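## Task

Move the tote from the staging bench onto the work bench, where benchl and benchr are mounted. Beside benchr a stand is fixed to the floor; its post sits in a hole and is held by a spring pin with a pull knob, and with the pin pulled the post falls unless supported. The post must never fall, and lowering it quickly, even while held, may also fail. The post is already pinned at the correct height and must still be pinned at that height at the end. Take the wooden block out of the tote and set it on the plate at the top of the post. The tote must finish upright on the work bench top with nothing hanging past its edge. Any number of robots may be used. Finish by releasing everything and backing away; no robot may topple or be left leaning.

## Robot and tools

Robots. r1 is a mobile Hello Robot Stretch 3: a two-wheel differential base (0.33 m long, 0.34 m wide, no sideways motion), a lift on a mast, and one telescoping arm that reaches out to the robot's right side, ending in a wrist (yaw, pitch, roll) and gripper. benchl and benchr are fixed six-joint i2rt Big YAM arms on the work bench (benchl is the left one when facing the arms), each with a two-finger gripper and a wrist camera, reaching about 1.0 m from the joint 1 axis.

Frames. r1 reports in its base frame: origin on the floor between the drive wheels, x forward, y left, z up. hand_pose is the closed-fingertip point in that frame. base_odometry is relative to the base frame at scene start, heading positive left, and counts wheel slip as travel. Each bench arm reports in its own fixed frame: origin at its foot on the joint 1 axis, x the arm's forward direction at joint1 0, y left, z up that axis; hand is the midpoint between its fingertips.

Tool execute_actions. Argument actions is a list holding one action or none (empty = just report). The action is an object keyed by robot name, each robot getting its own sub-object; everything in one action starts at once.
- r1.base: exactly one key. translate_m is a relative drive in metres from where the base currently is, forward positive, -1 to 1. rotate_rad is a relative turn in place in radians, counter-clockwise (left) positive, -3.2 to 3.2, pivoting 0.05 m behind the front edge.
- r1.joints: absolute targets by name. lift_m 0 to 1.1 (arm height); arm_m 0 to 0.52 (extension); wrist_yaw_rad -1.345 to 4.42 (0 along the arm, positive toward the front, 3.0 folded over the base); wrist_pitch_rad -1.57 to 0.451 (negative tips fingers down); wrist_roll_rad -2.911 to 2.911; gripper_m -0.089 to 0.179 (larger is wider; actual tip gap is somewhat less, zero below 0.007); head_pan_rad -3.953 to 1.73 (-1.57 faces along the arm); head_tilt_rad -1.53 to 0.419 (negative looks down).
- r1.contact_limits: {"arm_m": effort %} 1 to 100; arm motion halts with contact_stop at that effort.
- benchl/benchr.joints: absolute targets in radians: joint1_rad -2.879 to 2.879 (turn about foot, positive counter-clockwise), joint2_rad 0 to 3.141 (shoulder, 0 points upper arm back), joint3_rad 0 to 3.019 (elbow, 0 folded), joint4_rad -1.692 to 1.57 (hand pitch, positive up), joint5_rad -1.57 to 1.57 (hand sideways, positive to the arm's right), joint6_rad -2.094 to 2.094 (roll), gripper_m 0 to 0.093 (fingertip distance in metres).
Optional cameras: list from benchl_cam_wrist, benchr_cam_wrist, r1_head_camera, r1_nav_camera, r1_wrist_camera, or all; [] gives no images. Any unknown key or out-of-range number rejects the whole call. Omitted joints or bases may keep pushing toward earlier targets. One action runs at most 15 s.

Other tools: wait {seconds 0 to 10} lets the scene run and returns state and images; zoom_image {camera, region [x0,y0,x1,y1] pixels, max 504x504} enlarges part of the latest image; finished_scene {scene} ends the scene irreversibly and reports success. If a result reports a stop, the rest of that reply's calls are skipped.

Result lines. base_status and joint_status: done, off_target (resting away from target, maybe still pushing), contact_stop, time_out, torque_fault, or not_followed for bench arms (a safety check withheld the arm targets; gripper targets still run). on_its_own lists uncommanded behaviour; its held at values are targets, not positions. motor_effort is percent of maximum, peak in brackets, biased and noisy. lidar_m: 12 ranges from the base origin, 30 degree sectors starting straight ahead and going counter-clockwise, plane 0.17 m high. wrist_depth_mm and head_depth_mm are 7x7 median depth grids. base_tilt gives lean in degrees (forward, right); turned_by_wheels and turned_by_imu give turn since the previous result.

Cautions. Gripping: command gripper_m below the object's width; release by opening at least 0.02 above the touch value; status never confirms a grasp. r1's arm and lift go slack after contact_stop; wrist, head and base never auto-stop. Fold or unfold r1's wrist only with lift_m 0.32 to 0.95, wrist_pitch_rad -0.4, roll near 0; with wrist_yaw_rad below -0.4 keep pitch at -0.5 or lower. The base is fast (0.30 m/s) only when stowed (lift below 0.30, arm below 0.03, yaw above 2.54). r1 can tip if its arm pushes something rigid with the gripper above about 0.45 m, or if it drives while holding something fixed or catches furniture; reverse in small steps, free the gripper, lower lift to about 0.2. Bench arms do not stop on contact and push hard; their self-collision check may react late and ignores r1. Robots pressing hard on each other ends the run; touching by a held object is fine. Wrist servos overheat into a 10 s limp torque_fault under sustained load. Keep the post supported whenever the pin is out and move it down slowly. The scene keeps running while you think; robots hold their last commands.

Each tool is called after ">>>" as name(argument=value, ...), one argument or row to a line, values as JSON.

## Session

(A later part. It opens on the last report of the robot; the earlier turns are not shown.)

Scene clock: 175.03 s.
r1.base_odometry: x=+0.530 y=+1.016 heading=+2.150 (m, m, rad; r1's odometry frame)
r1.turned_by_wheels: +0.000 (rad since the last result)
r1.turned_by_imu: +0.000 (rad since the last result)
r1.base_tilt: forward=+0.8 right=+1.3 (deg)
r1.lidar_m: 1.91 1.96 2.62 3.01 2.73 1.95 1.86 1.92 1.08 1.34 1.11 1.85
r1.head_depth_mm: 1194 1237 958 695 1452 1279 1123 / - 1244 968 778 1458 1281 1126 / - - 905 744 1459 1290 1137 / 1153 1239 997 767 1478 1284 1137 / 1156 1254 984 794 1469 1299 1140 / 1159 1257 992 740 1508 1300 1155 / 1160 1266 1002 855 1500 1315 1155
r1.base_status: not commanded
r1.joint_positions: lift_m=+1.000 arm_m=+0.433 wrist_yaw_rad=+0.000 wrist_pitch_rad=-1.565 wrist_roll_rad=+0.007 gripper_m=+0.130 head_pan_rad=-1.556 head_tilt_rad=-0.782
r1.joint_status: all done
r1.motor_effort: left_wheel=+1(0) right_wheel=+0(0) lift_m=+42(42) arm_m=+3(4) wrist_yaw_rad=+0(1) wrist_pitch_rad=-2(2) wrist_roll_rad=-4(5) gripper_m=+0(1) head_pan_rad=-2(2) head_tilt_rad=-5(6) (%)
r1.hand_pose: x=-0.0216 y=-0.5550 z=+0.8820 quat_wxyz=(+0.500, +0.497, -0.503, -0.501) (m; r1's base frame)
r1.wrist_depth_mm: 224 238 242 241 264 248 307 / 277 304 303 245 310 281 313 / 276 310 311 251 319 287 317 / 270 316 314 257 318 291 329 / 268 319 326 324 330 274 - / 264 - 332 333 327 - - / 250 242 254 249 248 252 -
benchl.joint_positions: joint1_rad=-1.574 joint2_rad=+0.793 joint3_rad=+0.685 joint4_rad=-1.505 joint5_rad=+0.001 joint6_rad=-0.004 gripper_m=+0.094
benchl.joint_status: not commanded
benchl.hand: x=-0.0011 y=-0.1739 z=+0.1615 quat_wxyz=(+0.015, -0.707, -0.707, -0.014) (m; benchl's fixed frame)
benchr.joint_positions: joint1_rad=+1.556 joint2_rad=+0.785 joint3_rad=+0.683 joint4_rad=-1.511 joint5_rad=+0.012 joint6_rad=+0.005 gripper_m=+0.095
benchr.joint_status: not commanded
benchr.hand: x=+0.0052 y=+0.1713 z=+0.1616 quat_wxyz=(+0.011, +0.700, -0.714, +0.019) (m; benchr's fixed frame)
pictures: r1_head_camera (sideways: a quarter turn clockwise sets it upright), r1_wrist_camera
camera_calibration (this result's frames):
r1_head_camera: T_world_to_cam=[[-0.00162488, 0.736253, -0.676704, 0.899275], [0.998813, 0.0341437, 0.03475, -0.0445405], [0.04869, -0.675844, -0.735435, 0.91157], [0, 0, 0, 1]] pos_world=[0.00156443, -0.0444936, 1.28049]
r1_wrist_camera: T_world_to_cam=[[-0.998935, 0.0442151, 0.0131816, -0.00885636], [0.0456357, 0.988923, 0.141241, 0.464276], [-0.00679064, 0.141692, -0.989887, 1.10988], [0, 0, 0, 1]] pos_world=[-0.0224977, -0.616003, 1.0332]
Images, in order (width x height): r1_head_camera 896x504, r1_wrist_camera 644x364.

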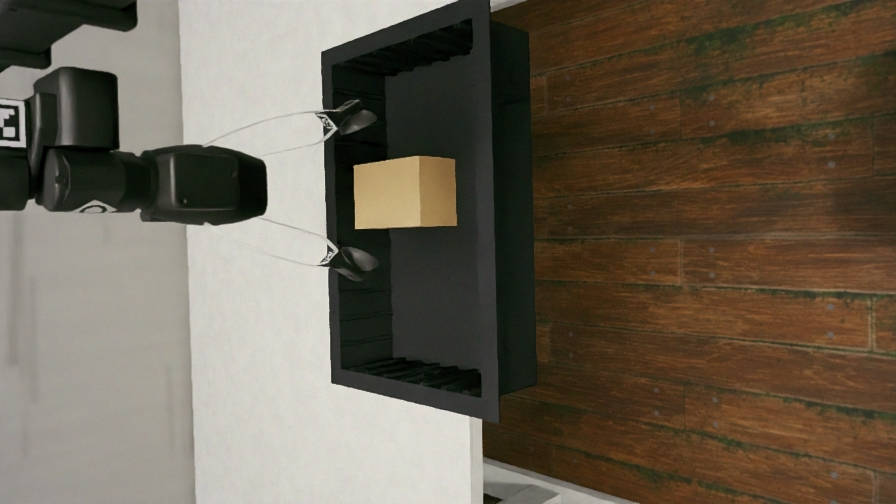

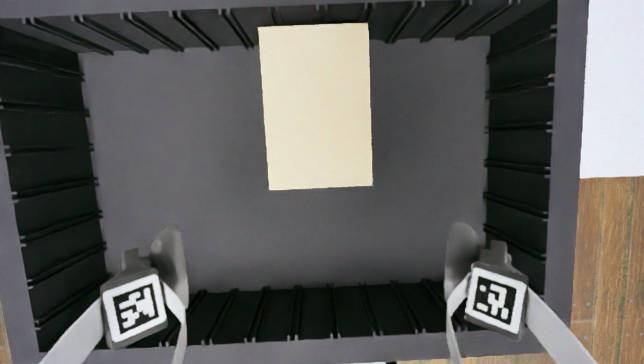

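>>> execute_actions(
  actions=[
    {"r1":{"joints":{"arm_m":0.505,"gripper_m":0.12}}},
  ],
  cameras=[],
)

>>> execute_actions(
  actions=[
    {"r1":{"joints":{"lift_m":0.888}}},
  ],
  cameras=["r1_wrist_camera"],
)

>>> execute_actions(
  actions=[
    {"r1":{"joints":{"gripper_m":0.045}}},
  ],
  cameras=[],
)

>>> execute_actions(
  actions=[
    {"r1":{"joints":{"lift_m":1.05}}},
  ],
  cameras=["r1_wrist_camera","r1_head_camera"],
)

Scene clock: 178.07 s.
r1.base_odometry: x=+0.530 y=+1.016 heading=+2.150 (m, m, rad; r1's odometry frame)
r1.turned_by_wheels: +0.000 (rad since the last result)
r1.turned_by_imu: +0.000 (rad since the last result)
r1.base_tilt: forward=+0.8 right=+1.2 (deg)
r1.lidar_m: 1.91 1.97 2.62 3.01 2.74 1.95 1.86 1.91 1.08 1.34 1.10 1.84
r1.head_depth_mm: 1180 1237 955 693 1459 1283 1123 / 1203 1239 960 780 1451 1293 1134 / - 1170 974 744 1455 1291 1137 / 1154 1250 982 766 1477 1299 1133 / 1154 1247 988 794 1474 1304 1143 / 1155 1261 997 741 1513 1302 1147 / 1159 1261 1003 854 1484 1307 1148
r1.base_status: not commanded
r1.joint_positions: lift_m=+1.000 arm_m=+0.505 wrist_yaw_rad=+0.000 wrist_pitch_rad=-1.565 wrist_roll_rad=+0.007 gripper_m=+0.120 head_pan_rad=-1.556 head_tilt_rad=-0.782
r1.joint_status: all done
r1.motor_effort: left_wheel=+0(0) right_wheel=+0(0) lift_m=+42(42) arm_m=+4(4) wrist_yaw_rad=-1(1) wrist_pitch_rad=-1(2) wrist_roll_rad=-4(4) gripper_m=+0(51) head_pan_rad=-2(2) head_tilt_rad=-6(6) (%)
r1.hand_pose: x=-0.0216 y=-0.6270 z=+0.8820 quat_wxyz=(+0.500, +0.497, -0.503, -0.501) (m; r1's base frame)
r1.wrist_depth_mm: 296 301 302 303 304 306 305 / 302 308 306 303 307 226 315 / 223 244 253 254 312 264 322 / 277 315 315 260 322 287 330 / 273 324 326 264 327 271 337 / 269 325 330 334 333 254 - / 255 339 343 339 344 322 -
benchl.joint_positions: joint1_rad=-1.574 joint2_rad=+0.793 joint3_rad=+0.685 joint4_rad=-1.505 joint5_rad=+0.001 joint6_rad=-0.004 gripper_m=+0.094
benchl.joint_status: not commanded
benchl.hand: x=-0.0011 y=-0.1739 z=+0.1615 quat_wxyz=(+0.015, -0.707, -0.707, -0.014) (m; benchl's fixed frame)
benchr.joint_positions: joint1_rad=+1.556 joint2_rad=+0.785 joint3_rad=+0.683 joint4_rad=-1.511 joint5_rad=+0.012 joint6_rad=+0.005 gripper_m=+0.095
benchr.joint_status: not commanded
benchr.hand: x=+0.0052 y=+0.1713 z=+0.1616 quat_wxyz=(+0.011, +0.700, -0.714, +0.019) (m; benchr's fixed frame)
pictures: none
No camera images: the call's "cameras" was empty. Leave "cameras" out to get every camera's image.

Scene clock: 179.93 s.
r1.base_odometry: x=+0.530 y=+1.016 heading=+2.150 (m, m, rad; r1's odometry frame)
r1.turned_by_wheels: +0.000 (rad since the last result)
r1.turned_by_imu: +0.000 (rad since the last result)
r1.base_tilt: forward=+0.6 right=+1.4 (deg)
r1.lidar_m: 1.91 1.96 2.62 3.01 2.73 1.95 1.86 1.91 1.08 1.34 1.10 1.84
r1.head_depth_mm: 1151 - - 735 1464 1276 1123 / 1117 1153 966 777 1441 1283 1132 / 1133 - 812 744 1458 1285 1134 / 1160 1242 981 769 1472 1294 1133 / 1158 1244 985 793 1473 1299 1142 / 1155 1251 994 736 1525 1306 1148 / 1157 1260 1008 848 1498 1310 1150
r1.base_status: not commanded
r1.joint_positions: lift_m=+0.888 arm_m=+0.505 wrist_yaw_rad=+0.000 wrist_pitch_rad=-1.565 wrist_roll_rad=+0.007 gripper_m=+0.120 head_pan_rad=-1.556 head_tilt_rad=-0.782
r1.joint_status: all done
r1.motor_effort: left_wheel=+1(1) right_wheel=+0(0) lift_m=+21(38) arm_m=+3(4) wrist_yaw_rad=+0(0) wrist_pitch_rad=-1(2) wrist_roll_rad=-4(4) gripper_m=-1(1) head_pan_rad=-2(2) head_tilt_rad=-6(6) (%)
r1.hand_pose: x=-0.0216 y=-0.6270 z=+0.7707 quat_wxyz=(+0.500, +0.497, -0.503, -0.501) (m; r1's base frame)
r1.wrist_depth_mm: 191 193 193 193 195 112 113 / 111 111 112 112 113 114 114 / 198 197 141 141 191 201 188 / 201 204 145 144 203 208 189 / 207 206 147 147 149 208 190 / 211 209 181 150 152 216 193 / 215 218 216 153 187 223 189
benchl.joint_positions: joint1_rad=-1.574 joint2_rad=+0.793 joint3_rad=+0.685 joint4_rad=-1.505 joint5_rad=+0.001 joint6_rad=-0.004 gripper_m=+0.094
benchl.joint_status: not commanded
benchl.hand: x=-0.0011 y=-0.1739 z=+0.1615 quat_wxyz=(+0.015, -0.707, -0.707, -0.014) (m; benchl's fixed frame)
benchr.joint_positions: joint1_rad=+1.556 joint2_rad=+0.785 joint3_rad=+0.683 joint4_rad=-1.511 joint5_rad=+0.012 joint6_rad=+0.005 gripper_m=+0.095
benchr.joint_status: not commanded
benchr.hand: x=+0.0052 y=+0.1713 z=+0.1616 quat_wxyz=(+0.011, +0.700, -0.714, +0.019) (m; benchr's fixed frame)
pictures: r1_wrist_camera
camera_calibration (this result's frames):
r1_wrist_camera: T_world_to_cam=[[-0.998935, 0.0442136, 0.0131865, -0.00421263], [0.0456356, 0.988907, 0.141349, 0.551068], [-0.00679067, 0.1418, -0.989872, 1.01003], [0, 0, 0, 1]] pos_world=[-0.0224977, -0.687991, 0.921964]
Images, in order (width x height): r1_wrist_camera 644x364.

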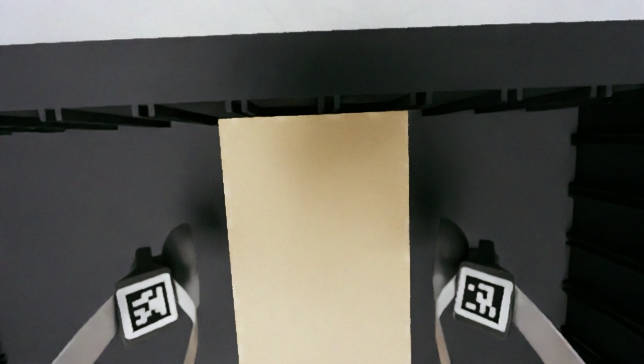

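Scene clock: 181.17 s.
r1.base_odometry: x=+0.530 y=+1.016 heading=+2.150 (m, m, rad; r1's odometry frame)
r1.turned_by_wheels: +0.000 (rad since the last result)
r1.turned_by_imu: +0.000 (rad since the last result)
r1.base_tilt: forward=+0.6 right=+1.4 (deg)
r1.lidar_m: 1.91 1.96 2.63 3.02 2.73 1.96 1.86 1.92 1.08 1.34 1.10 1.84
r1.head_depth_mm: 1153 - - 733 1447 1278 1126 / 1118 1149 965 780 1464 1291 1128 / 1133 - 810 746 1458 1285 1129 / 1149 1253 982 767 1472 1292 1140 / 1164 1243 991 791 1472 1305 1140 / 1157 1254 994 737 1515 1302 1143 / 1157 1266 999 852 1505 1309 1149
r1.base_status: not commanded
r1.joint_positions: lift_m=+0.888 arm_m=+0.505 wrist_yaw_rad=+0.000 wrist_pitch_rad=-1.565 wrist_roll_rad=+0.007 gripper_m=+0.046 head_pan_rad=-1.556 head_tilt_rad=-0.782
r1.joint_status: all done
r1.motor_effort: left_wheel=-1(1) right_wheel=+1(3) lift_m=+23(23) arm_m=+3(3) wrist_yaw_rad=+0(0) wrist_pitch_rad=-2(1) wrist_roll_rad=-4(4) gripper_m=-18(99) head_pan_rad=-2(2) head_tilt_rad=-5(5) (%)
r1.hand_pose: x=-0.0216 y=-0.6270 z=+0.7707 quat_wxyz=(+0.500, +0.497, -0.503, -0.501) (m; r1's base frame)
r1.wrist_depth_mm: 191 192 192 194 193 112 113 / 110 110 111 112 113 113 114 / 198 197 139 139 191 202 188 / 201 202 142 142 203 206 189 / 205 206 146 145 148 212 191 / 209 209 147 149 150 215 193 / 216 218 152 151 186 222 195
benchl.joint_positions: joint1_rad=-1.574 joint2_rad=+0.793 joint3_rad=+0.685 joint4_rad=-1.505 joint5_rad=+0.001 joint6_rad=-0.004 gripper_m=+0.094
benchl.joint_status: not commanded
benchl.hand: x=-0.0011 y=-0.1739 z=+0.1615 quat_wxyz=(+0.015, -0.707, -0.707, -0.014) (m; benchl's fixed frame)
benchr.joint_positions: joint1_rad=+1.556 joint2_rad=+0.785 joint3_rad=+0.683 joint4_rad=-1.511 joint5_rad=+0.012 joint6_rad=+0.005 gripper_m=+0.095
benchr.joint_status: not commanded
benchr.hand: x=+0.0052 y=+0.1713 z=+0.1616 quat_wxyz=(+0.011, +0.700, -0.714, +0.019) (m; benchr's fixed frame)
pictures: none
No camera images: the call's "cameras" was empty. Leave "cameras" out to get every camera's image.

Scene clock: 183.47 s.
r1.base_odometry: x=+0.530 y=+1.016 heading=+2.150 (m, m, rad; r1's odometry frame)
r1.turned_by_wheels: +0.000 (rad since the last result)
r1.turned_by_imu: +0.000 (rad since the last result)
r1.base_tilt: forward=+0.7 right=+1.3 (deg)
r1.lidar_m: 1.91 1.96 2.63 3.01 2.73 1.95 1.86 1.91 1.08 1.34 1.10 1.84
r1.head_depth_mm: 1154 1239 959 695 1447 1276 1123 / 1154 1231 966 775 1450 1284 1127 / - 1213 651 780 1460 1288 1136 / 1158 1248 842 789 1471 1296 1138 / 1159 1240 992 790 1477 1304 1141 / 1160 1246 996 738 1510 1314 1149 / 1155 1267 1003 851 1501 1310 1153
r1.base_status: not commanded
r1.joint_positions: lift_m=+1.050 arm_m=+0.505 wrist_yaw_rad=+0.000 wrist_pitch_rad=-1.565 wrist_roll_rad=+0.007 gripper_m=+0.046 head_pan_rad=-1.556 head_tilt_rad=-0.782
r1.joint_status: all done
r1.motor_effort: left_wheel=-1(0) right_wheel=+0(1) lift_m=+45(45) arm_m=+3(4) wrist_yaw_rad=-1(1) wrist_pitch_rad=-2(2) wrist_roll_rad=-4(4) gripper_m=-18(18) head_pan_rad=-1(2) head_tilt_rad=-6(6) (%)
r1.hand_pose: x=-0.0216 y=-0.6270 z=+0.9319 quat_wxyz=(+0.500, +0.497, -0.503, -0.501) (m; r1's base frame)
r1.wrist_depth_mm: 346 346 349 351 353 355 356 / 354 355 354 353 359 370 364 / 273 277 139 141 275 301 374 / 290 370 142 143 363 334 379 / 300 371 145 145 147 336 - / - 359 149 149 150 315 - / - 348 151 152 238 347 -
benchl.joint_positions: joint1_rad=-1.574 joint2_rad=+0.793 joint3_rad=+0.685 joint4_rad=-1.505 joint5_rad=+0.001 joint6_rad=-0.004 gripper_m=+0.094
benchl.joint_status: not commanded
benchl.hand: x=-0.0011 y=-0.1739 z=+0.1615 quat_wxyz=(+0.015, -0.707, -0.707, -0.014) (m; benchl's fixed frame)
benchr.joint_positions: joint1_rad=+1.556 joint2_rad=+0.785 joint3_rad=+0.683 joint4_rad=-1.511 joint5_rad=+0.012 joint6_rad=+0.005 gripper_m=+0.095
benchr.joint_status: not commanded
benchr.hand: x=+0.0052 y=+0.1713 z=+0.1616 quat_wxyz=(+0.011, +0.700, -0.714, +0.019) (m; benchr's fixed frame)
pictures: r1_head_camera (sideways: a quarter turn clockwise sets it upright), r1_wrist_camera
camera_calibration (this result's frames):
r1_head_camera: T_world_to_cam=[[-0.00162488, 0.736253, -0.676704, 0.899275], [0.998813, 0.0341437, 0.03475, -0.0445405], [0.04869, -0.675844, -0.735435, 0.91157], [0, 0, 0, 1]] pos_world=[0.00156443, -0.0444936, 1.28049]
r1_wrist_camera: T_world_to_cam=[[-0.998945, 0.0439841, 0.0131899, -0.00648531], [0.0454093, 0.988911, 0.1414, 0.528228], [-0.00682425, 0.14185, -0.989865, 1.16957], [0, 0, 0, 1]] pos_world=[-0.0224835, -0.687988, 1.08311]
Images, in order (width x height): r1_head_camera 896x504, r1_wrist_camera 644x364.

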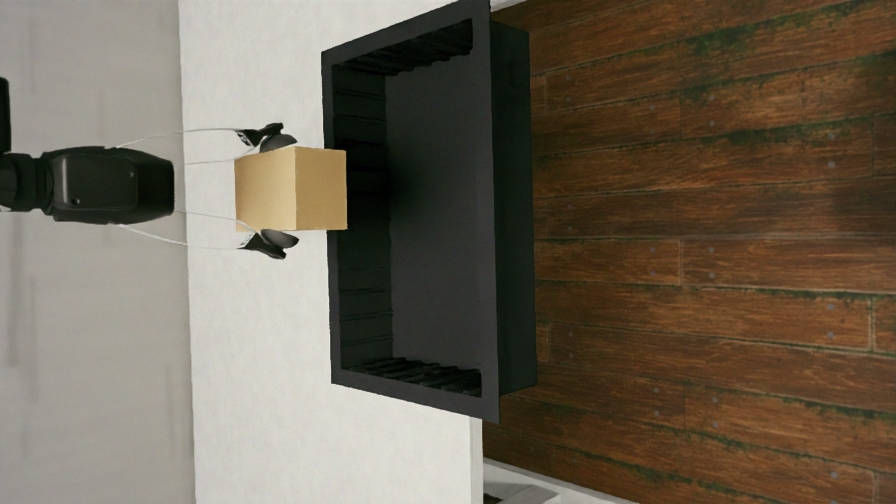

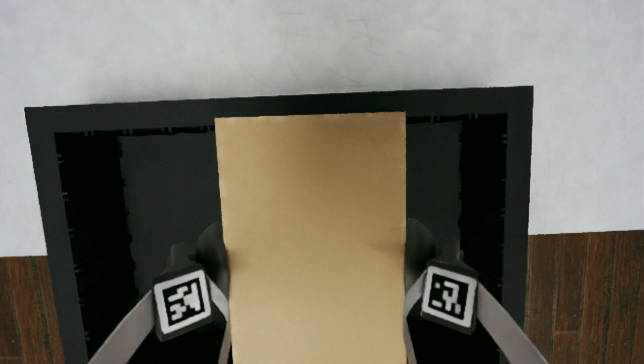

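>>> execute_actions(
  actions=[
    {"r1":{"joints":{"arm_m":0.0}}},
  ],
  cameras=[],
)

>>> execute_actions(
  actions=[
    {"r1":{"joints":{"wrist_pitch_rad":0}}},
  ],
  cameras=[],
)

>>> execute_actions(
  actions=[
    {"r1":{"joints":{"wrist_yaw_rad":1.0}}},
  ],
  cameras=[],
)

>>> execute_actions(
  actions=[
    {"r1":{"joints":{"lift_m":0.66}}},
  ],
  cameras=["r1_wrist_camera","r1_head_camera"],
)

Scene clock: 190.40 s.
r1.base_odometry: x=+0.530 y=+1.016 heading=+2.150 (m, m, rad; r1's odometry frame)
r1.turned_by_wheels: +0.000 (rad since the last result)
r1.turned_by_imu: +0.000 (rad since the last result)
r1.base_tilt: forward=+0.7 right=+1.4 (deg)
r1.lidar_m: 1.91 1.96 2.62 3.02 2.74 1.95 1.85 1.91 1.08 1.34 1.10 1.84
r1.head_depth_mm: 1116 - - - - - - / 1117 - - - - - - / 1134 1257 847 - - - - / 1159 1238 978 789 1465 1318 315 / 1157 1245 983 794 1474 1299 1142 / 1156 1251 991 736 1521 1306 1145 / 1161 1265 1006 853 1503 1315 1146
r1.base_status: not commanded
r1.joint_positions: lift_m=+1.050 arm_m=+0.000 wrist_yaw_rad=+0.000 wrist_pitch_rad=-1.565 wrist_roll_rad=+0.005 gripper_m=+0.046 head_pan_rad=-1.556 head_tilt_rad=-0.782
r1.joint_status: all done
r1.motor_effort: left_wheel=+0(1) right_wheel=+0(1) lift_m=+44(44) arm_m=-3(4) wrist_yaw_rad=+0(1) wrist_pitch_rad=-2(1) wrist_roll_rad=-3(4) gripper_m=-19(18) head_pan_rad=-1(1) head_tilt_rad=-6(6) (%)
r1.hand_pose: x=-0.0216 y=-0.1225 z=+0.9319 quat_wxyz=(+0.500, +0.497, -0.502, -0.500) (m; r1's base frame)
r1.wrist_depth_mm: - - - - - - - / - - - - - - - / - - 140 141 - - - / - - 143 142 - - - / - - 145 145 147 - - / - - 147 149 150 - - / - - 153 151 - - -
benchl.joint_positions: joint1_rad=-1.574 joint2_rad=+0.793 joint3_rad=+0.685 joint4_rad=-1.505 joint5_rad=+0.001 joint6_rad=-0.004 gripper_m=+0.094
benchl.joint_status: not commanded
benchl.hand: x=-0.0011 y=-0.1739 z=+0.1615 quat_wxyz=(+0.015, -0.707, -0.707, -0.014) (m; benchl's fixed frame)
benchr.joint_positions: joint1_rad=+1.556 joint2_rad=+0.785 joint3_rad=+0.683 joint4_rad=-1.511 joint5_rad=+0.012 joint6_rad=+0.005 gripper_m=+0.095
benchr.joint_status: not commanded
benchr.hand: x=+0.0052 y=+0.1713 z=+0.1616 quat_wxyz=(+0.011, +0.700, -0.714, +0.019) (m; benchr's fixed frame)
pictures: none
No camera images: the call's "cameras" was empty. Leave "cameras" out to get every camera's image.

Scene clock: 192.00 s.
r1.base_odometry: x=+0.530 y=+1.016 heading=+2.150 (m, m, rad; r1's odometry frame)
r1.turned_by_wheels: +0.000 (rad since the last result)
r1.turned_by_imu: +0.000 (rad since the last result)
r1.base_tilt: forward=+0.8 right=+1.3 (deg)
r1.lidar_m: 1.91 1.96 2.61 3.00 2.75 1.95 1.86 1.92 1.08 1.34 1.10 1.84
r1.head_depth_mm: - - - - 1409 1284 1129 / - - - - - 1278 1130 / - - - - 1431 1289 1134 / 1115 367 843 787 1459 1293 1135 / 1154 1257 992 793 1483 1310 1140 / 1152 1255 999 738 1513 1298 1154 / 1157 1269 1002 852 1501 1311 1151
r1.base_status: not commanded
r1.joint_positions: lift_m=+1.050 arm_m=+0.000 wrist_yaw_rad=+0.000 wrist_pitch_rad=-0.057 wrist_roll_rad=+0.005 gripper_m=+0.046 head_pan_rad=-1.556 head_tilt_rad=-0.782
r1.joint_status: wrist_pitch_rad off_target (ended at -0.057, target +0.000)
r1.motor_effort: left_wheel=-1(1) right_wheel=+1(0) lift_m=+45(44) arm_m=-3(4) wrist_yaw_rad=+0(1) wrist_pitch_rad=+17(17) wrist_roll_rad=-3(3) gripper_m=-19(18) head_pan_rad=-1(2) head_tilt_rad=-5(6) (%)
r1.hand_pose: x=-0.0214 y=-0.3997 z=+1.1497 quat_wxyz=(+0.705, +0.020, -0.708, -0.020) (m; r1's base frame)
r1.wrist_depth_mm: - - - - - - - / - - - - - - - / - - 140 140 - - - / - - 143 142 - - - / - - 145 145 146 - - / - - 147 147 148 - - / 780 760 151 150 431 763 777
benchl.joint_positions: joint1_rad=-1.574 joint2_rad=+0.793 joint3_rad=+0.685 joint4_rad=-1.505 joint5_rad=+0.001 joint6_rad=-0.004 gripper_m=+0.094
benchl.joint_status: not commanded
benchl.hand: x=-0.0011 y=-0.1739 z=+0.1615 quat_wxyz=(+0.015, -0.707, -0.707, -0.014) (m; benchl's fixed frame)
benchr.joint_positions: joint1_rad=+1.556 joint2_rad=+0.785 joint3_rad=+0.683 joint4_rad=-1.511 joint5_rad=+0.012 joint6_rad=+0.005 gripper_m=+0.095
benchr.joint_status: not commanded
benchr.hand: x=+0.0052 y=+0.1713 z=+0.1616 quat_wxyz=(+0.011, +0.700, -0.714, +0.019) (m; benchr's fixed frame)
pictures: none
No camera images: the call's "cameras" was empty. Leave "cameras" out to get every camera's image.

Scene clock: 193.47 s.
r1.base_odometry: x=+0.530 y=+1.016 heading=+2.150 (m, m, rad; r1's odometry frame)
r1.turned_by_wheels: +0.000 (rad since the last result)
r1.turned_by_imu: +0.000 (rad since the last result)
r1.base_tilt: forward=+0.7 right=+1.3 (deg)
r1.lidar_m: 1.91 1.96 2.61 3.01 2.74 1.95 1.86 1.91 1.07 1.34 1.10 1.84
r1.head_depth_mm: 1111 - - - 1410 1285 1125 / 1109 - - - 1393 1287 1124 / 1130 1253 901 - 1429 1291 1132 / 1156 1241 1011 - 1468 1300 1135 / 1137 1245 - - 1468 1293 1141 / 1125 - - - 1518 1306 1147 / 1119 - - 1663 1500 1312 1152
r1.base_status: not commanded
r1.joint_positions: lift_m=+1.050 arm_m=+0.000 wrist_yaw_rad=+0.998 wrist_pitch_rad=-0.056 wrist_roll_rad=+0.005 gripper_m=+0.046 head_pan_rad=-1.556 head_tilt_rad=-0.782
r1.joint_status: all done
r1.motor_effort: left_wheel=+0(0) right_wheel=+0(0) lift_m=+45(45) arm_m=-3(3) wrist_yaw_rad=+2(8) wrist_pitch_rad=+16(16) wrist_roll_rad=-3(3) gripper_m=-18(18) head_pan_rad=-2(2) head_tilt_rad=-5(5) (%)
r1.hand_pose: x=+0.1924 y=-0.2833 z=+1.1498 quat_wxyz=(+0.629, +0.356, -0.612, +0.320) (m; r1's base frame)
r1.wrist_depth_mm: - - - - - - 885 / - - - - - - 911 / - - 140 140 - - 912 / - - 143 142 - - 958 / - - 145 145 147 - 951 / - - 147 147 148 - 916 / - - 151 150 435 787 766
benchl.joint_positions: joint1_rad=-1.574 joint2_rad=+0.793 joint3_rad=+0.685 joint4_rad=-1.505 joint5_rad=+0.001 joint6_rad=-0.004 gripper_m=+0.094
benchl.joint_status: not commanded
benchl.hand: x=-0.0011 y=-0.1739 z=+0.1615 quat_wxyz=(+0.015, -0.707, -0.707, -0.014) (m; benchl's fixed frame)
benchr.joint_positions: joint1_rad=+1.556 joint2_rad=+0.785 joint3_rad=+0.683 joint4_rad=-1.511 joint5_rad=+0.012 joint6_rad=+0.005 gripper_m=+0.095
benchr.joint_status: not commanded
benchr.hand: x=+0.0052 y=+0.1713 z=+0.1616 quat_wxyz=(+0.011, +0.700, -0.714, +0.019) (m; benchr's fixed frame)
pictures: none
No camera images: the call's "cameras" was empty. Leave "cameras" out to get every camera's image.

Scene clock: 197.83 s.
r1.base_odometry: x=+0.530 y=+1.016 heading=+2.150 (m, m, rad; r1's odometry frame)
r1.turned_by_wheels: +0.000 (rad since the last result)
r1.turned_by_imu: +0.000 (rad since the last result)
r1.base_tilt: forward=+0.7 right=+1.3 (deg)
r1.lidar_m: 1.91 1.96 2.62 3.02 2.74 1.95 1.86 1.91 1.08 1.34 1.11 1.85
r1.head_depth_mm: 1152 1241 959 695 1450 1272 - / 1148 1242 963 779 1452 1283 - / 1154 1240 975 783 1463 1284 - / 1155 1239 976 788 1473 1320 1080 / 1157 1245 986 791 1465 1325 1113 / 1152 1251 998 738 1502 1247 1152 / 1154 1269 1005 853 1492 517 1150
r1.base_status: not commanded
r1.joint_positions: lift_m=+0.660 arm_m=+0.000 wrist_yaw_rad=+0.998 wrist_pitch_rad=-0.055 wrist_roll_rad=+0.005 gripper_m=+0.046 head_pan_rad=-1.556 head_tilt_rad=-0.782
r1.joint_status: all done
r1.motor_effort: left_wheel=+0(0) right_wheel=+0(0) lift_m=+24(37) arm_m=-4(3) wrist_yaw_rad=+3(3) wrist_pitch_rad=+16(16) wrist_roll_rad=-3(3) gripper_m=-18(18) head_pan_rad=-2(2) head_tilt_rad=-6(6) (%)
r1.hand_pose: x=+0.1924 y=-0.2833 z=+0.7609 quat_wxyz=(+0.629, +0.356, -0.613, +0.320) (m; r1's base frame)
r1.wrist_depth_mm: - - - - - - 901 / - - - - - - 916 / - - 140 140 - - 881 / - - 142 143 445 496 210 / - - 145 145 147 381 212 / - - 146 148 149 - 234 / - - 151 150 570 - 994
benchl.joint_positions: joint1_rad=-1.574 joint2_rad=+0.793 joint3_rad=+0.685 joint4_rad=-1.505 joint5_rad=+0.001 joint6_rad=-0.004 gripper_m=+0.094
benchl.joint_status: not commanded
benchl.hand: x=-0.0011 y=-0.1739 z=+0.1615 quat_wxyz=(+0.015, -0.707, -0.707, -0.014) (m; benchl's fixed frame)
benchr.joint_positions: joint1_rad=+1.556 joint2_rad=+0.785 joint3_rad=+0.683 joint4_rad=-1.511 joint5_rad=+0.012 joint6_rad=+0.005 gripper_m=+0.095
benchr.joint_status: not commanded
benchr.hand: x=+0.0052 y=+0.1713 z=+0.1616 quat_wxyz=(+0.011, +0.700, -0.714, +0.019) (m; benchr's fixed frame)
pictures: r1_head_camera (sideways: a quarter turn clockwise sets it upright), r1_wrist_camera
camera_calibration (this result's frames):
r1_head_camera: T_world_to_cam=[[-0.00162488, 0.736253, -0.676704, 0.899275], [0.998813, 0.0341437, 0.03475, -0.0445405], [0.04869, -0.675844, -0.735435, 0.91157], [0, 0, 0, 1]] pos_world=[0.00156443, -0.0444936, 1.28049]
r1_wrist_camera: T_world_to_cam=[[-0.554354, -0.831279, -0.0408363, -0.0979147], [-0.145443, 0.145068, -0.978673, 0.852747], [0.819474, -0.536592, -0.201323, 0.00180572], [0, 0, 0, 1]] pos_world=[0.0682667, -0.204132, 0.830926]
Images, in order (width x height): r1_head_camera 896x504, r1_wrist_camera 644x364.

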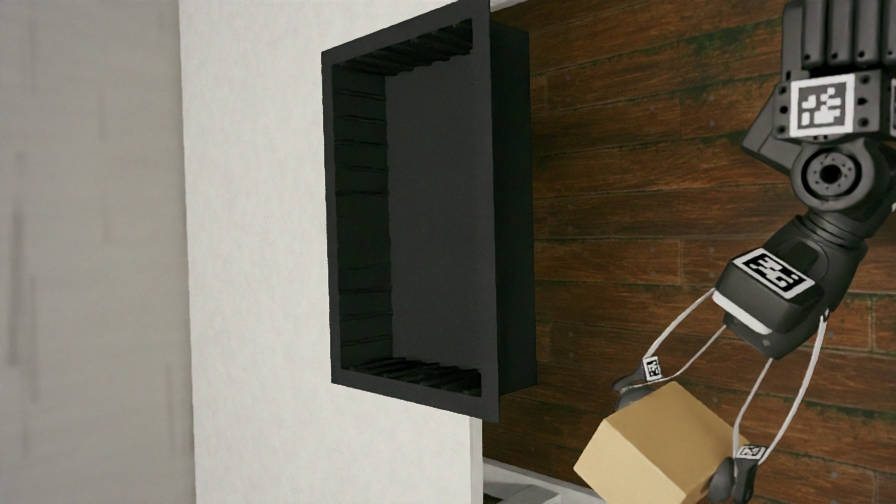

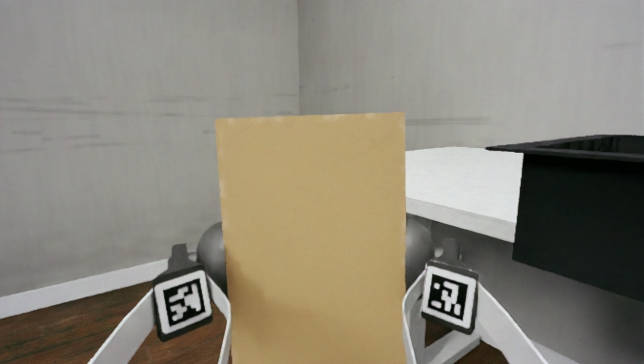

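>>> execute_actions(
  actions=[
    {"r1":{"joints":{"wrist_yaw_rad":0.0}}},
  ],
  cameras=[],
)

>>> execute_actions(
  actions=[
    {"r1":{"joints":{"arm_m":0.07}}},
  ],
  cameras=["r1_head_camera"],
)

Scene clock: 199.77 s.
r1.base_odometry: x=+0.530 y=+1.016 heading=+2.150 (m, m, rad; r1's odometry frame)
r1.turned_by_wheels: +0.000 (rad since the last result)
r1.turned_by_imu: +0.000 (rad since the last result)
r1.base_tilt: forward=+0.8 right=+1.2 (deg)
r1.lidar_m: 1.91 1.96 2.62 3.00 2.73 1.95 1.86 1.92 1.08 1.34 1.11 1.85
r1.head_depth_mm: 1152 1235 959 704 1459 1286 - / 1157 1243 854 777 1454 1287 - / 1155 1254 974 783 612 - - / 1153 1240 977 788 1411 1291 1138 / 1161 1257 990 794 1481 1303 1144 / 1157 1258 996 770 1518 1302 1143 / 1154 1265 999 852 1498 1315 1151
r1.base_status: not commanded
r1.joint_positions: lift_m=+0.660 arm_m=+0.000 wrist_yaw_rad=+0.002 wrist_pitch_rad=-0.054 wrist_roll_rad=+0.004 gripper_m=+0.046 head_pan_rad=-1.556 head_tilt_rad=-0.782
r1.joint_status: all done
r1.motor_effort: left_wheel=+0(1) right_wheel=+0(0) lift_m=+24(24) arm_m=-3(3) wrist_yaw_rad=-2(6) wrist_pitch_rad=+16(16) wrist_roll_rad=-3(3) gripper_m=-18(18) head_pan_rad=-2(1) head_tilt_rad=-6(6) (%)
r1.hand_pose: x=-0.0209 y=-0.3998 z=+0.7611 quat_wxyz=(+0.706, +0.020, -0.708, -0.019) (m; r1's base frame)
r1.wrist_depth_mm: - 998 - - - - - / - - - - - - - / - - 141 140 443 - - / 215 220 142 142 229 234 561 / 223 227 145 145 147 246 354 / 778 - 147 147 148 814 - / - - 150 150 - - -
benchl.joint_positions: joint1_rad=-1.574 joint2_rad=+0.793 joint3_rad=+0.685 joint4_rad=-1.505 joint5_rad=+0.001 joint6_rad=-0.004 gripper_m=+0.094
benchl.joint_status: not commanded
benchl.hand: x=-0.0011 y=-0.1739 z=+0.1615 quat_wxyz=(+0.015, -0.707, -0.707, -0.014) (m; benchl's fixed frame)
benchr.joint_positions: joint1_rad=+1.556 joint2_rad=+0.785 joint3_rad=+0.683 joint4_rad=-1.511 joint5_rad=+0.012 joint6_rad=+0.005 gripper_m=+0.095
benchr.joint_status: not commanded
benchr.hand: x=+0.0052 y=+0.1713 z=+0.1616 quat_wxyz=(+0.011, +0.700, -0.714, +0.019) (m; benchr's fixed frame)
pictures: none
No camera images: the call's "cameras" was empty. Leave "cameras" out to get every camera's image.

Scene clock: 201.47 s.
r1.base_odometry: x=+0.530 y=+1.016 heading=+2.150 (m, m, rad; r1's odometry frame)
r1.turned_by_wheels: +0.000 (rad since the last result)
r1.turned_by_imu: +0.000 (rad since the last result)
r1.base_tilt: forward=+0.7 right=+1.2 (deg)
r1.lidar_m: 1.90 1.96 2.63 3.00 2.73 1.94 1.86 1.92 1.08 1.34 1.10 1.84
r1.head_depth_mm: 1157 1237 928 770 1478 1330 - / 1158 1243 880 823 1491 - 1088 / 1153 1241 891 653 1458 - 1118 / 1158 1242 890 736 1468 1296 1140 / 1157 1251 891 815 1516 1297 1138 / 1159 1247 993 802 1520 1312 1141 / 1160 1273 997 854 1496 1310 1154
r1.base_status: not commanded
r1.joint_positions: lift_m=+0.660 arm_m=+0.070 wrist_yaw_rad=+0.002 wrist_pitch_rad=-0.054 wrist_roll_rad=+0.004 gripper_m=+0.046 head_pan_rad=-1.556 head_tilt_rad=-0.782
r1.joint_status: all done
r1.motor_effort: left_wheel=+0(0) right_wheel=+0(0) lift_m=+24(24) arm_m=+5(3) wrist_yaw_rad=-3(3) wrist_pitch_rad=+16(16) wrist_roll_rad=-3(3) gripper_m=-18(17) head_pan_rad=-2(1) head_tilt_rad=-5(6) (%)
r1.hand_pose: x=-0.0209 y=-0.4692 z=+0.7610 quat_wxyz=(+0.706, +0.020, -0.708, -0.019) (m; r1's base frame)
r1.wrist_depth_mm: 963 979 979 983 - 997 - / - - - - - - - / 982 - 139 139 479 - - / 219 222 141 142 223 227 486 / 228 225 144 144 147 237 292 / 267 264 147 148 147 791 700 / - - 150 151 - - -
benchl.joint_positions: joint1_rad=-1.574 joint2_rad=+0.793 joint3_rad=+0.685 joint4_rad=-1.505 joint5_rad=+0.001 joint6_rad=-0.004 gripper_m=+0.094
benchl.joint_status: not commanded
benchl.hand: x=-0.0011 y=-0.1739 z=+0.1615 quat_wxyz=(+0.015, -0.707, -0.707, -0.014) (m; benchl's fixed frame)
benchr.joint_positions: joint1_rad=+1.556 joint2_rad=+0.785 joint3_rad=+0.683 joint4_rad=-1.511 joint5_rad=+0.012 joint6_rad=+0.005 gripper_m=+0.095
benchr.joint_status: not commanded
benchr.hand: x=+0.0052 y=+0.1713 z=+0.1616 quat_wxyz=(+0.011, +0.700, -0.714, +0.019) (m; benchr's fixed frame)
pictures: r1_head_camera (sideways: a quarter turn clockwise sets it upright)
camera_calibration (this result's frames):
r1_head_camera: T_world_to_cam=[[-0.00162497, 0.736253, -0.676704, 0.899275], [0.998813, 0.0341439, 0.03475, -0.0445405], [0.0486901, -0.675844, -0.735435, 0.91157], [0, 0, 0, 1]] pos_world=[0.00156443, -0.0444936, 1.28049]
Images, in order (width x height): r1_head_camera 896x504.

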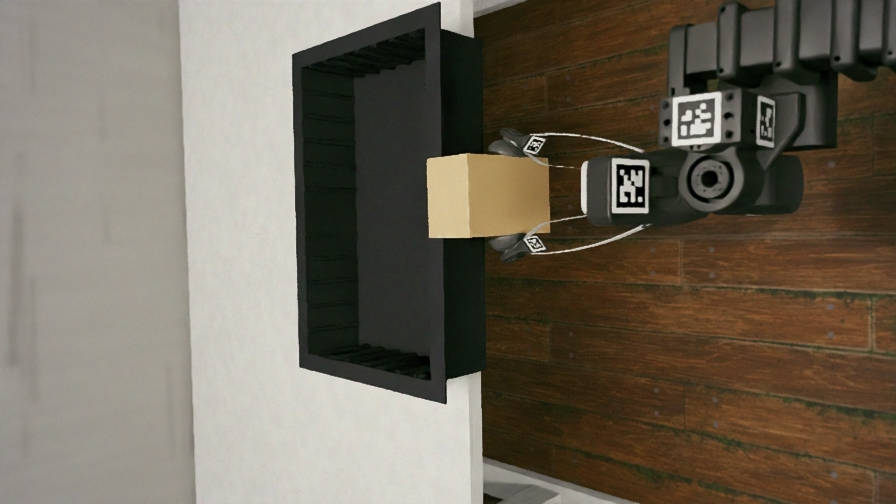

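>>> execute_actions(
  actions=[
    {"r1":{"joints":{"arm_m":0.0,"lift_m":0.95,"head_pan_rad":0,"head_tilt_rad":-0.35}}},
  ],
  cameras=[],
)

>>> execute_actions(
  actions=[
    {"r1":{"base":{"rotate_rad":1.335}}},
  ],
  cameras=[],
)

>>> execute_actions(
  actions=[
    {"r1":{"base":{"translate_m":1.0}}},
  ],
  cameras=[],
)

>>> execute_actions(
  actions=[
    {"r1":{"base":{"translate_m":1.0}}},
  ],
  cameras=["r1_head_camera","r1_nav_camera"],
)

Scene clock: 207.30 s.
r1.base_odometry: x=+0.530 y=+1.016 heading=+2.150 (m, m, rad; r1's odometry frame)
r1.turned_by_wheels: +0.000 (rad since the last result)
r1.turned_by_imu: +0.000 (rad since the last result)
r1.base_tilt: forward=+0.6 right=+1.4 (deg)
r1.lidar_m: 1.91 1.96 2.62 3.01 2.73 1.94 1.86 1.91 1.08 1.34 1.10 1.85
r1.head_depth_mm: 1612 1725 1852 1991 2111 1762 1418 / 1622 1721 1850 1974 2139 1766 1413 / 1608 1714 1845 1993 2128 1770 1413 / 1615 1720 1858 1984 2116 1777 1421 / 1616 1711 1858 1993 2156 1782 1420 / 1614 1711 1854 1976 2133 1774 1430 / 1598 1736 1852 1987 2135 1821 1441
r1.base_status: not commanded
r1.joint_positions: lift_m=+0.950 arm_m=+0.000 wrist_yaw_rad=+0.002 wrist_pitch_rad=-0.054 wrist_roll_rad=+0.004 gripper_m=+0.046 head_pan_rad=-0.007 head_tilt_rad=-0.360
r1.joint_status: all done
r1.motor_effort: left_wheel=-1(0) right_wheel=+1(0) lift_m=+44(45) arm_m=-4(4) wrist_yaw_rad=-2(3) wrist_pitch_rad=+16(16) wrist_roll_rad=-3(3) gripper_m=-18(18) head_pan_rad=+3(29) head_tilt_rad=+6(40) (%)
r1.hand_pose: x=-0.0210 y=-0.3998 z=+1.0502 quat_wxyz=(+0.706, +0.020, -0.708, -0.019) (m; r1's base frame)
r1.wrist_depth_mm: - - - - - - - / - - - - - - - / - - 140 141 - - - / - - 143 142 - - - / - - 145 145 146 - - / 844 841 147 147 149 819 857 / 629 613 151 150 297 626 621
benchl.joint_positions: joint1_rad=-1.574 joint2_rad=+0.793 joint3_rad=+0.685 joint4_rad=-1.505 joint5_rad=+0.001 joint6_rad=-0.004 gripper_m=+0.094
benchl.joint_status: not commanded
benchl.hand: x=-0.0011 y=-0.1739 z=+0.1615 quat_wxyz=(+0.015, -0.707, -0.707, -0.014) (m; benchl's fixed frame)
benchr.joint_positions: joint1_rad=+1.556 joint2_rad=+0.785 joint3_rad=+0.683 joint4_rad=-1.511 joint5_rad=+0.012 joint6_rad=+0.005 gripper_m=+0.095
benchr.joint_status: not commanded
benchr.hand: x=+0.0052 y=+0.1713 z=+0.1616 quat_wxyz=(+0.011, +0.700, -0.714, +0.019) (m; benchr's fixed frame)
pictures: none
No camera images: the call's "cameras" was empty. Leave "cameras" out to get every camera's image.

Scene clock: 210.40 s.
r1.base_odometry: x=+0.530 y=+1.016 heading=-2.798 (m, m, rad; r1's odometry frame)
r1.turned_by_wheels: +1.335 (rad since the last result)
r1.turned_by_imu: +1.347 (rad since the last result)
r1.base_tilt: forward=+0.7 right=+1.5 (deg)
r1.lidar_m: 3.12 3.13 2.16 1.86 1.86 1.08 1.34 1.34 1.10 1.90 1.91 2.20
r1.head_depth_mm: 3158 3279 3399 3184 2329 1751 1414 / 3156 3408 3610 3493 2338 1747 1417 / 3076 3300 3530 3519 2328 1768 1421 / 2992 3185 3366 3314 2359 1771 1426 / 2959 3157 3305 3319 2373 1783 1421 / 2890 3043 3121 3402 2397 1804 1425 / 2866 2935 3141 3288 2413 1770 1444
r1.base_status: done
r1.joint_positions: lift_m=+0.950 arm_m=+0.000 wrist_yaw_rad=+0.001 wrist_pitch_rad=-0.054 wrist_roll_rad=+0.004 gripper_m=+0.046 head_pan_rad=-0.007 head_tilt_rad=-0.359
r1.joint_status: not commanded
r1.motor_effort: left_wheel=-3(7) right_wheel=+5(8) lift_m=+45(45) arm_m=-3(3) wrist_yaw_rad=-1(2) wrist_pitch_rad=+16(16) wrist_roll_rad=-3(3) gripper_m=-18(18) head_pan_rad=+3(3) head_tilt_rad=+6(6) (%)
r1.hand_pose: x=-0.0211 y=-0.3998 z=+1.0502 quat_wxyz=(+0.706, +0.020, -0.708, -0.019) (m; r1's base frame)
r1.wrist_depth_mm: - - - - - - - / - - - - - - - / - - 140 140 - - - / - - 143 143 - - - / - - 144 144 146 - - / - - 146 147 148 - 805 / - - 151 150 - - 617
benchl.joint_positions: joint1_rad=-1.574 joint2_rad=+0.793 joint3_rad=+0.685 joint4_rad=-1.505 joint5_rad=+0.001 joint6_rad=-0.004 gripper_m=+0.094
benchl.joint_status: not commanded
benchl.hand: x=-0.0011 y=-0.1739 z=+0.1615 quat_wxyz=(+0.015, -0.707, -0.707, -0.014) (m; benchl's fixed frame)
benchr.joint_positions: joint1_rad=+1.556 joint2_rad=+0.785 joint3_rad=+0.683 joint4_rad=-1.511 joint5_rad=+0.012 joint6_rad=+0.005 gripper_m=+0.095
benchr.joint_status: not commanded
benchr.hand: x=+0.0052 y=+0.1713 z=+0.1616 quat_wxyz=(+0.011, +0.700, -0.714, +0.019) (m; benchr's fixed frame)
pictures: none
No camera images: the call's "cameras" was empty. Leave "cameras" out to get every camera's image.

Scene clock: 221.63 s.
r1.base_odometry: x=-0.412 y=+0.680 heading=-2.798 (m, m, rad; r1's odometry frame)
r1.turned_by_wheels: +0.000 (rad since the last result)
r1.turned_by_imu: +0.003 (rad since the last result)
r1.base_tilt: forward=+0.7 right=+1.4 (deg)
r1.lidar_m: 2.02 2.32 2.34 2.12 2.12 2.46 2.06 1.91 1.91 1.65 1.64 1.91
r1.head_depth_mm: 2309 2487 2626 2784 2325 1761 1417 / 2255 2436 2587 2766 2338 1755 1422 / 2181 2345 2523 2740 2340 1766 1419 / 2145 2291 2450 2651 2329 1779 1417 / 2134 2224 2362 2599 2260 1772 1423 / 2070 2166 2332 2059 2383 1790 1434 / 1989 2082 2222 2012 2378 1794 1419
r1.base_status: done
r1.joint_positions: lift_m=+0.950 arm_m=+0.000 wrist_yaw_rad=+0.001 wrist_pitch_rad=-0.054 wrist_roll_rad=+0.004 gripper_m=+0.046 head_pan_rad=-0.007 head_tilt_rad=-0.359
r1.joint_status: not commanded
r1.motor_effort: left_wheel=-3(5) right_wheel=+4(9) lift_m=+45(45) arm_m=-3(3) wrist_yaw_rad=-1(1) wrist_pitch_rad=+16(16) wrist_roll_rad=-3(3) gripper_m=-18(18) head_pan_rad=+3(3) head_tilt_rad=+5(6) (%)
r1.hand_pose: x=-0.0211 y=-0.3998 z=+1.0502 quat_wxyz=(+0.706, +0.020, -0.708, -0.019) (m; r1's base frame)
r1.wrist_depth_mm: - - - - - - - / - - - - - - - / - - 141 141 - - - / - - 142 142 - - - / - - 144 146 147 - - / - - 147 148 148 - - / - - 151 150 - - -
benchl.joint_positions: joint1_rad=-1.574 joint2_rad=+0.793 joint3_rad=+0.685 joint4_rad=-1.505 joint5_rad=+0.001 joint6_rad=-0.004 gripper_m=+0.094
benchl.joint_status: not commanded
benchl.hand: x=-0.0011 y=-0.1739 z=+0.1615 quat_wxyz=(+0.015, -0.707, -0.707, -0.014) (m; benchl's fixed frame)
benchr.joint_positions: joint1_rad=+1.556 joint2_rad=+0.785 joint3_rad=+0.683 joint4_rad=-1.511 joint5_rad=+0.012 joint6_rad=+0.005 gripper_m=+0.095
benchr.joint_status: not commanded
benchr.hand: x=+0.0052 y=+0.1713 z=+0.1616 quat_wxyz=(+0.011, +0.700, -0.714, +0.019) (m; benchr's fixed frame)
pictures: none
No camera images: the call's "cameras" was empty. Leave "cameras" out to get every camera's image.

Scene clock: 232.87 s.
r1.base_odometry: x=-1.353 y=+0.343 heading=-2.798 (m, m, rad; r1's odometry frame)
r1.turned_by_wheels: +0.000 (rad since the last result)
r1.turned_by_imu: +0.003 (rad since the last result)
r1.base_tilt: forward=+0.8 right=+1.4 (deg)
r1.lidar_m: 1.10 1.06 1.71 2.38 2.38 2.77 3.07 2.77 1.60 1.39 1.39 1.61
r1.head_depth_mm: 1379 1474 1577 1709 1865 1763 1404 / 1336 1435 1549 1668 1817 1779 1430 / 1313 1398 1502 1618 1761 1766 1420 / 1280 1361 1444 1562 1679 1657 1414 / 1252 1332 1411 1527 1653 1734 1434 / 1230 1301 1396 1467 1564 1658 1418 / 1200 1269 1355 1428 1068 870 1355
r1.base_status: done
r1.joint_positions: lift_m=+0.950 arm_m=+0.000 wrist_yaw_rad=+0.001 wrist_pitch_rad=-0.054 wrist_roll_rad=+0.004 gripper_m=+0.046 head_pan_rad=-0.007 head_tilt_rad=-0.359
r1.joint_status: not commanded
r1.motor_effort: left_wheel=-3(5) right_wheel=+5(10) lift_m=+45(45) arm_m=-3(3) wrist_yaw_rad=-2(2) wrist_pitch_rad=+16(16) wrist_roll_rad=-3(3) gripper_m=-18(18) head_pan_rad=+3(3) head_tilt_rad=+5(6) (%)
r1.hand_pose: x=-0.0211 y=-0.3998 z=+1.0502 quat_wxyz=(+0.706, +0.020, -0.708, -0.019) (m; r1's base frame)
r1.wrist_depth_mm: 951 - - - - - - / - - - - - - - / 968 - 141 140 - - - / 993 - 143 143 - - - / - - 145 145 147 - - / - - 146 148 148 - - / - - 151 150 - - -
benchl.joint_positions: joint1_rad=-1.574 joint2_rad=+0.793 joint3_rad=+0.685 joint4_rad=-1.505 joint5_rad=+0.001 joint6_rad=-0.004 gripper_m=+0.094
benchl.joint_status: not commanded
benchl.hand: x=-0.0011 y=-0.1739 z=+0.1615 quat_wxyz=(+0.015, -0.707, -0.707, -0.014) (m; benchl's fixed frame)
benchr.joint_positions: joint1_rad=+1.556 joint2_rad=+0.785 joint3_rad=+0.683 joint4_rad=-1.511 joint5_rad=+0.012 joint6_rad=+0.005 gripper_m=+0.095
benchr.joint_status: not commanded
benchr.hand: x=+0.0052 y=+0.1713 z=+0.1616 quat_wxyz=(+0.011, +0.700, -0.714, +0.019) (m; benchr's fixed frame)
pictures: r1_head_camera (sideways: a quarter turn clockwise sets it upright), r1_nav_camera (sideways: a quarter turn counterclockwise sets it upright)
camera_calibration (this result's frames):
r1_head_camera: T_world_to_cam=[[-0.393588, 0.0119691, -0.919209, 1.21783], [-0.0249613, 0.999407, 0.0237013, -0.0239276], [0.918948, 0.0322733, -0.393056, 0.460838], [0, 0, 0, 1]] pos_world=[0.0552382, -0.00553559, 1.30114]
r1_nav_camera: T_world_to_cam=[[0.383572, -0.038431, 0.922711, -1.16326], [-0.0156014, -0.999261, -0.0351339, 0.0982445], [0.923379, -0.000919175, -0.383888, 0.449325], [0, 0, 0, 1]] pos_world=[0.0328306, 0.0538794, 1.2493]
Images, in order (width x height): r1_head_camera 896x504, r1_nav_camera 672x504.

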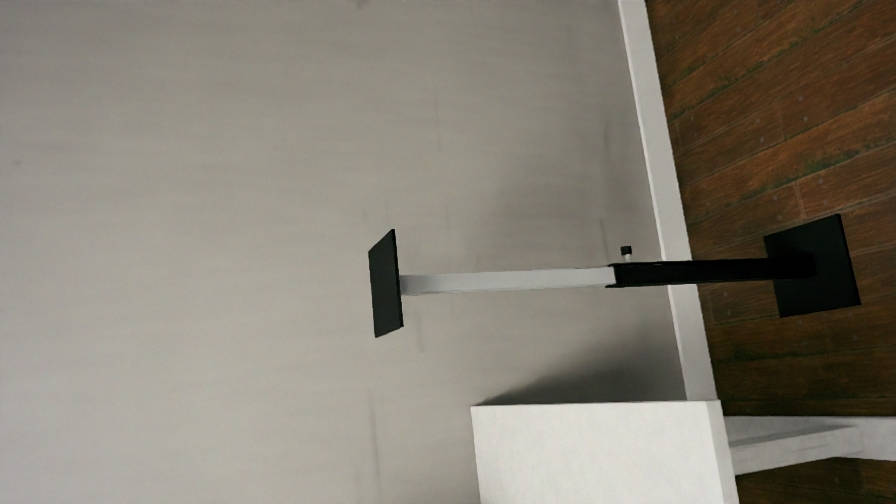

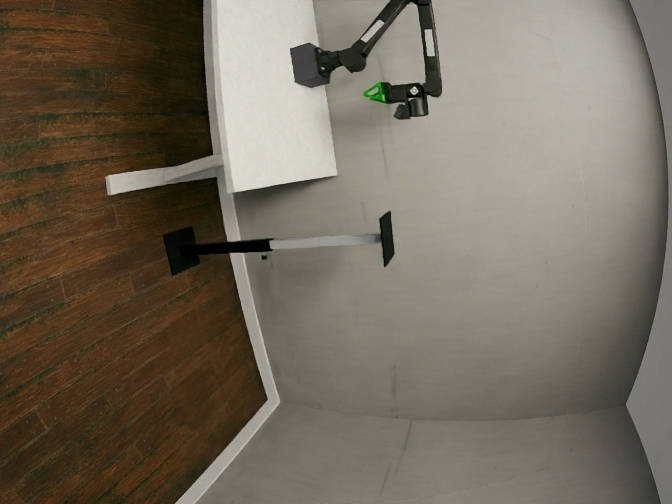

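>>> execute_actions(
  actions=[],
)

Scene clock: 236.03 s.
r1.base_odometry: x=-1.353 y=+0.343 heading=-2.798 (m, m, rad; r1's odometry frame)
r1.turned_by_wheels: +0.000 (rad since the last result)
r1.turned_by_imu: +0.000 (rad since the last result)
r1.base_tilt: forward=+0.7 right=+1.4 (deg)
r1.lidar_m: 1.10 1.06 1.72 2.38 2.38 2.76 3.04 2.78 1.60 1.39 1.39 1.61
r1.head_depth_mm: 1370 1471 1587 1734 1874 1759 1407 / 1349 1428 1535 1671 1809 1759 1414 / 1314 1394 1495 1618 1747 1765 1425 / 1278 1368 1449 1564 1661 1663 1406 / 1247 1332 1419 1530 1658 1729 1430 / 1227 1307 1395 1472 1569 1674 1432 / 1196 1274 1369 1420 1083 873 1357
r1.base_status: done
r1.joint_positions: lift_m=+0.950 arm_m=+0.000 wrist_yaw_rad=+0.001 wrist_pitch_rad=-0.054 wrist_roll_rad=+0.004 gripper_m=+0.046 head_pan_rad=-0.007 head_tilt_rad=-0.359
r1.joint_status: not commanded
r1.motor_effort: left_wheel=-4(5) right_wheel=+5(10) lift_m=+45(45) arm_m=-3(3) wrist_yaw_rad=-2(2) wrist_pitch_rad=+16(16) wrist_roll_rad=-3(3) gripper_m=-17(18) head_pan_rad=+3(3) head_tilt_rad=+6(6) (%)
r1.hand_pose: x=-0.0211 y=-0.3998 z=+1.0502 quat_wxyz=(+0.706, +0.020, -0.708, -0.019) (m; r1's base frame)
r1.wrist_depth_mm: 979 997 - - - - - / 995 - - - - - - / 967 - 140 141 - - - / - - 142 143 - - - / - - 145 145 146 - - / - - 148 148 149 - - / - - 151 150 - - -
benchl.joint_positions: joint1_rad=-1.574 joint2_rad=+0.793 joint3_rad=+0.685 joint4_rad=-1.505 joint5_rad=+0.001 joint6_rad=-0.004 gripper_m=+0.094
benchl.joint_status: not commanded
benchl.hand: x=-0.0011 y=-0.1739 z=+0.1615 quat_wxyz=(+0.015, -0.707, -0.707, -0.014) (m; benchl's fixed frame)
benchr.joint_positions: joint1_rad=+1.556 joint2_rad=+0.785 joint3_rad=+0.683 joint4_rad=-1.511 joint5_rad=+0.012 joint6_rad=+0.005 gripper_m=+0.095
benchr.joint_status: not commanded
benchr.hand: x=+0.0052 y=+0.1713 z=+0.1616 quat_wxyz=(+0.011, +0.700, -0.714, +0.019) (m; benchr's fixed frame)
pictures: benchl_cam_wrist, benchr_cam_wrist, r1_head_camera (sideways: a quarter turn clockwise sets it upright), r1_nav_camera (sideways: a quarter turn counterclockwise sets it upright), r1_wrist_camera
camera_calibration (this result's frames):
r1_head_camera: T_world_to_cam=[[-0.393589, 0.0119691, -0.919209, 1.21783], [-0.0249612, 0.999407, 0.0237013, -0.0239276], [0.918948, 0.0322732, -0.393057, 0.460839], [0, 0, 0, 1]] pos_world=[0.0552382, -0.0055356, 1.30114]
r1_nav_camera: T_world_to_cam=[[0.383572, -0.0384311, 0.922711, -1.16326], [-0.0156015, -0.999261, -0.0351339, 0.0982445], [0.923379, -0.000919279, -0.383888, 0.449325], [0, 0, 0, 1]] pos_world=[0.0328306, 0.0538794, 1.2493]
r1_wrist_camera: T_world_to_cam=[[-0.999102, 0.0136301, -0.0401253, 0.0263122], [0.0420451, 0.200548, -0.978781, 1.148], [-0.00529386, -0.979589, -0.200941, -0.0223635], [0, 0, 0, 1]] pos_world=[-0.0220978, -0.252496, 1.12021]
Images, in order (width x height): benchl_cam_wrist 504x504, benchr_cam_wrist 504x504, r1_head_camera 896x504, r1_nav_camera 672x504, r1_wrist_camera 644x364.

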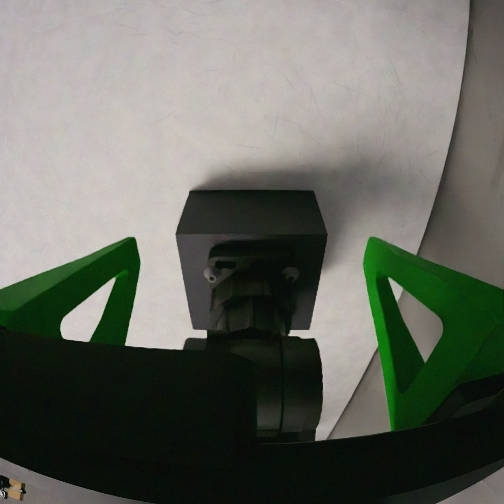

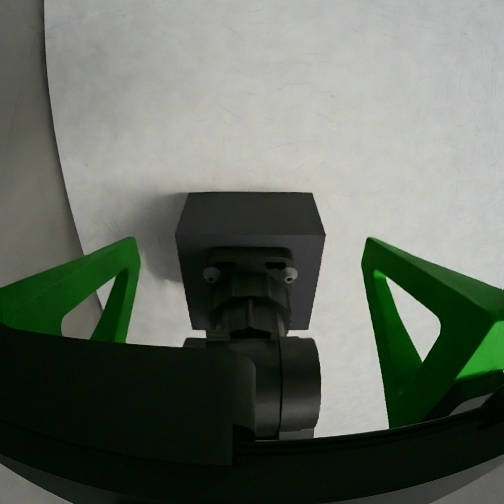

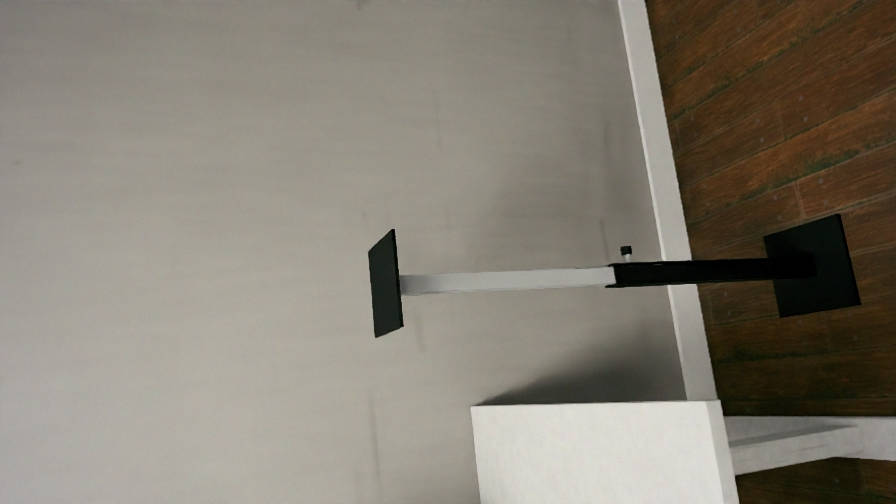

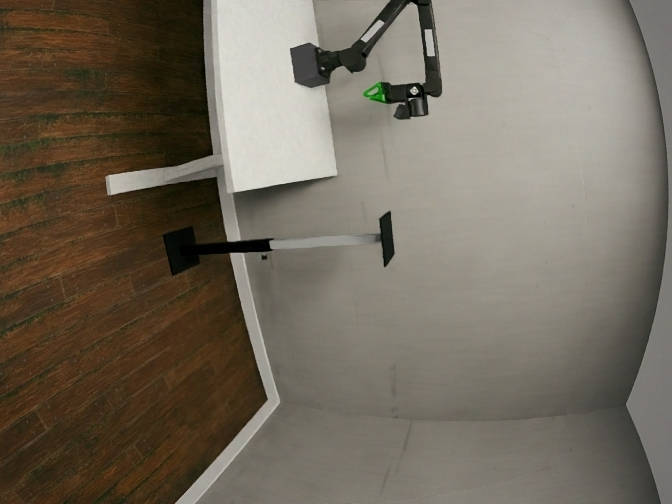

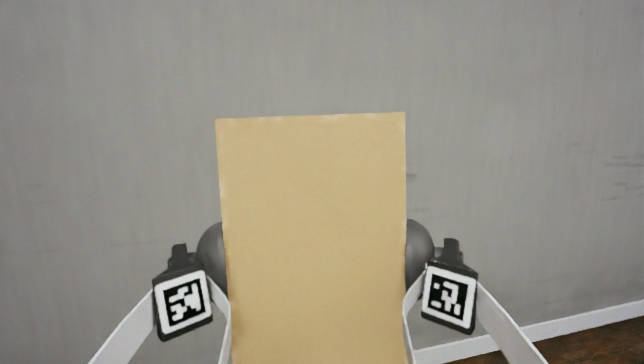

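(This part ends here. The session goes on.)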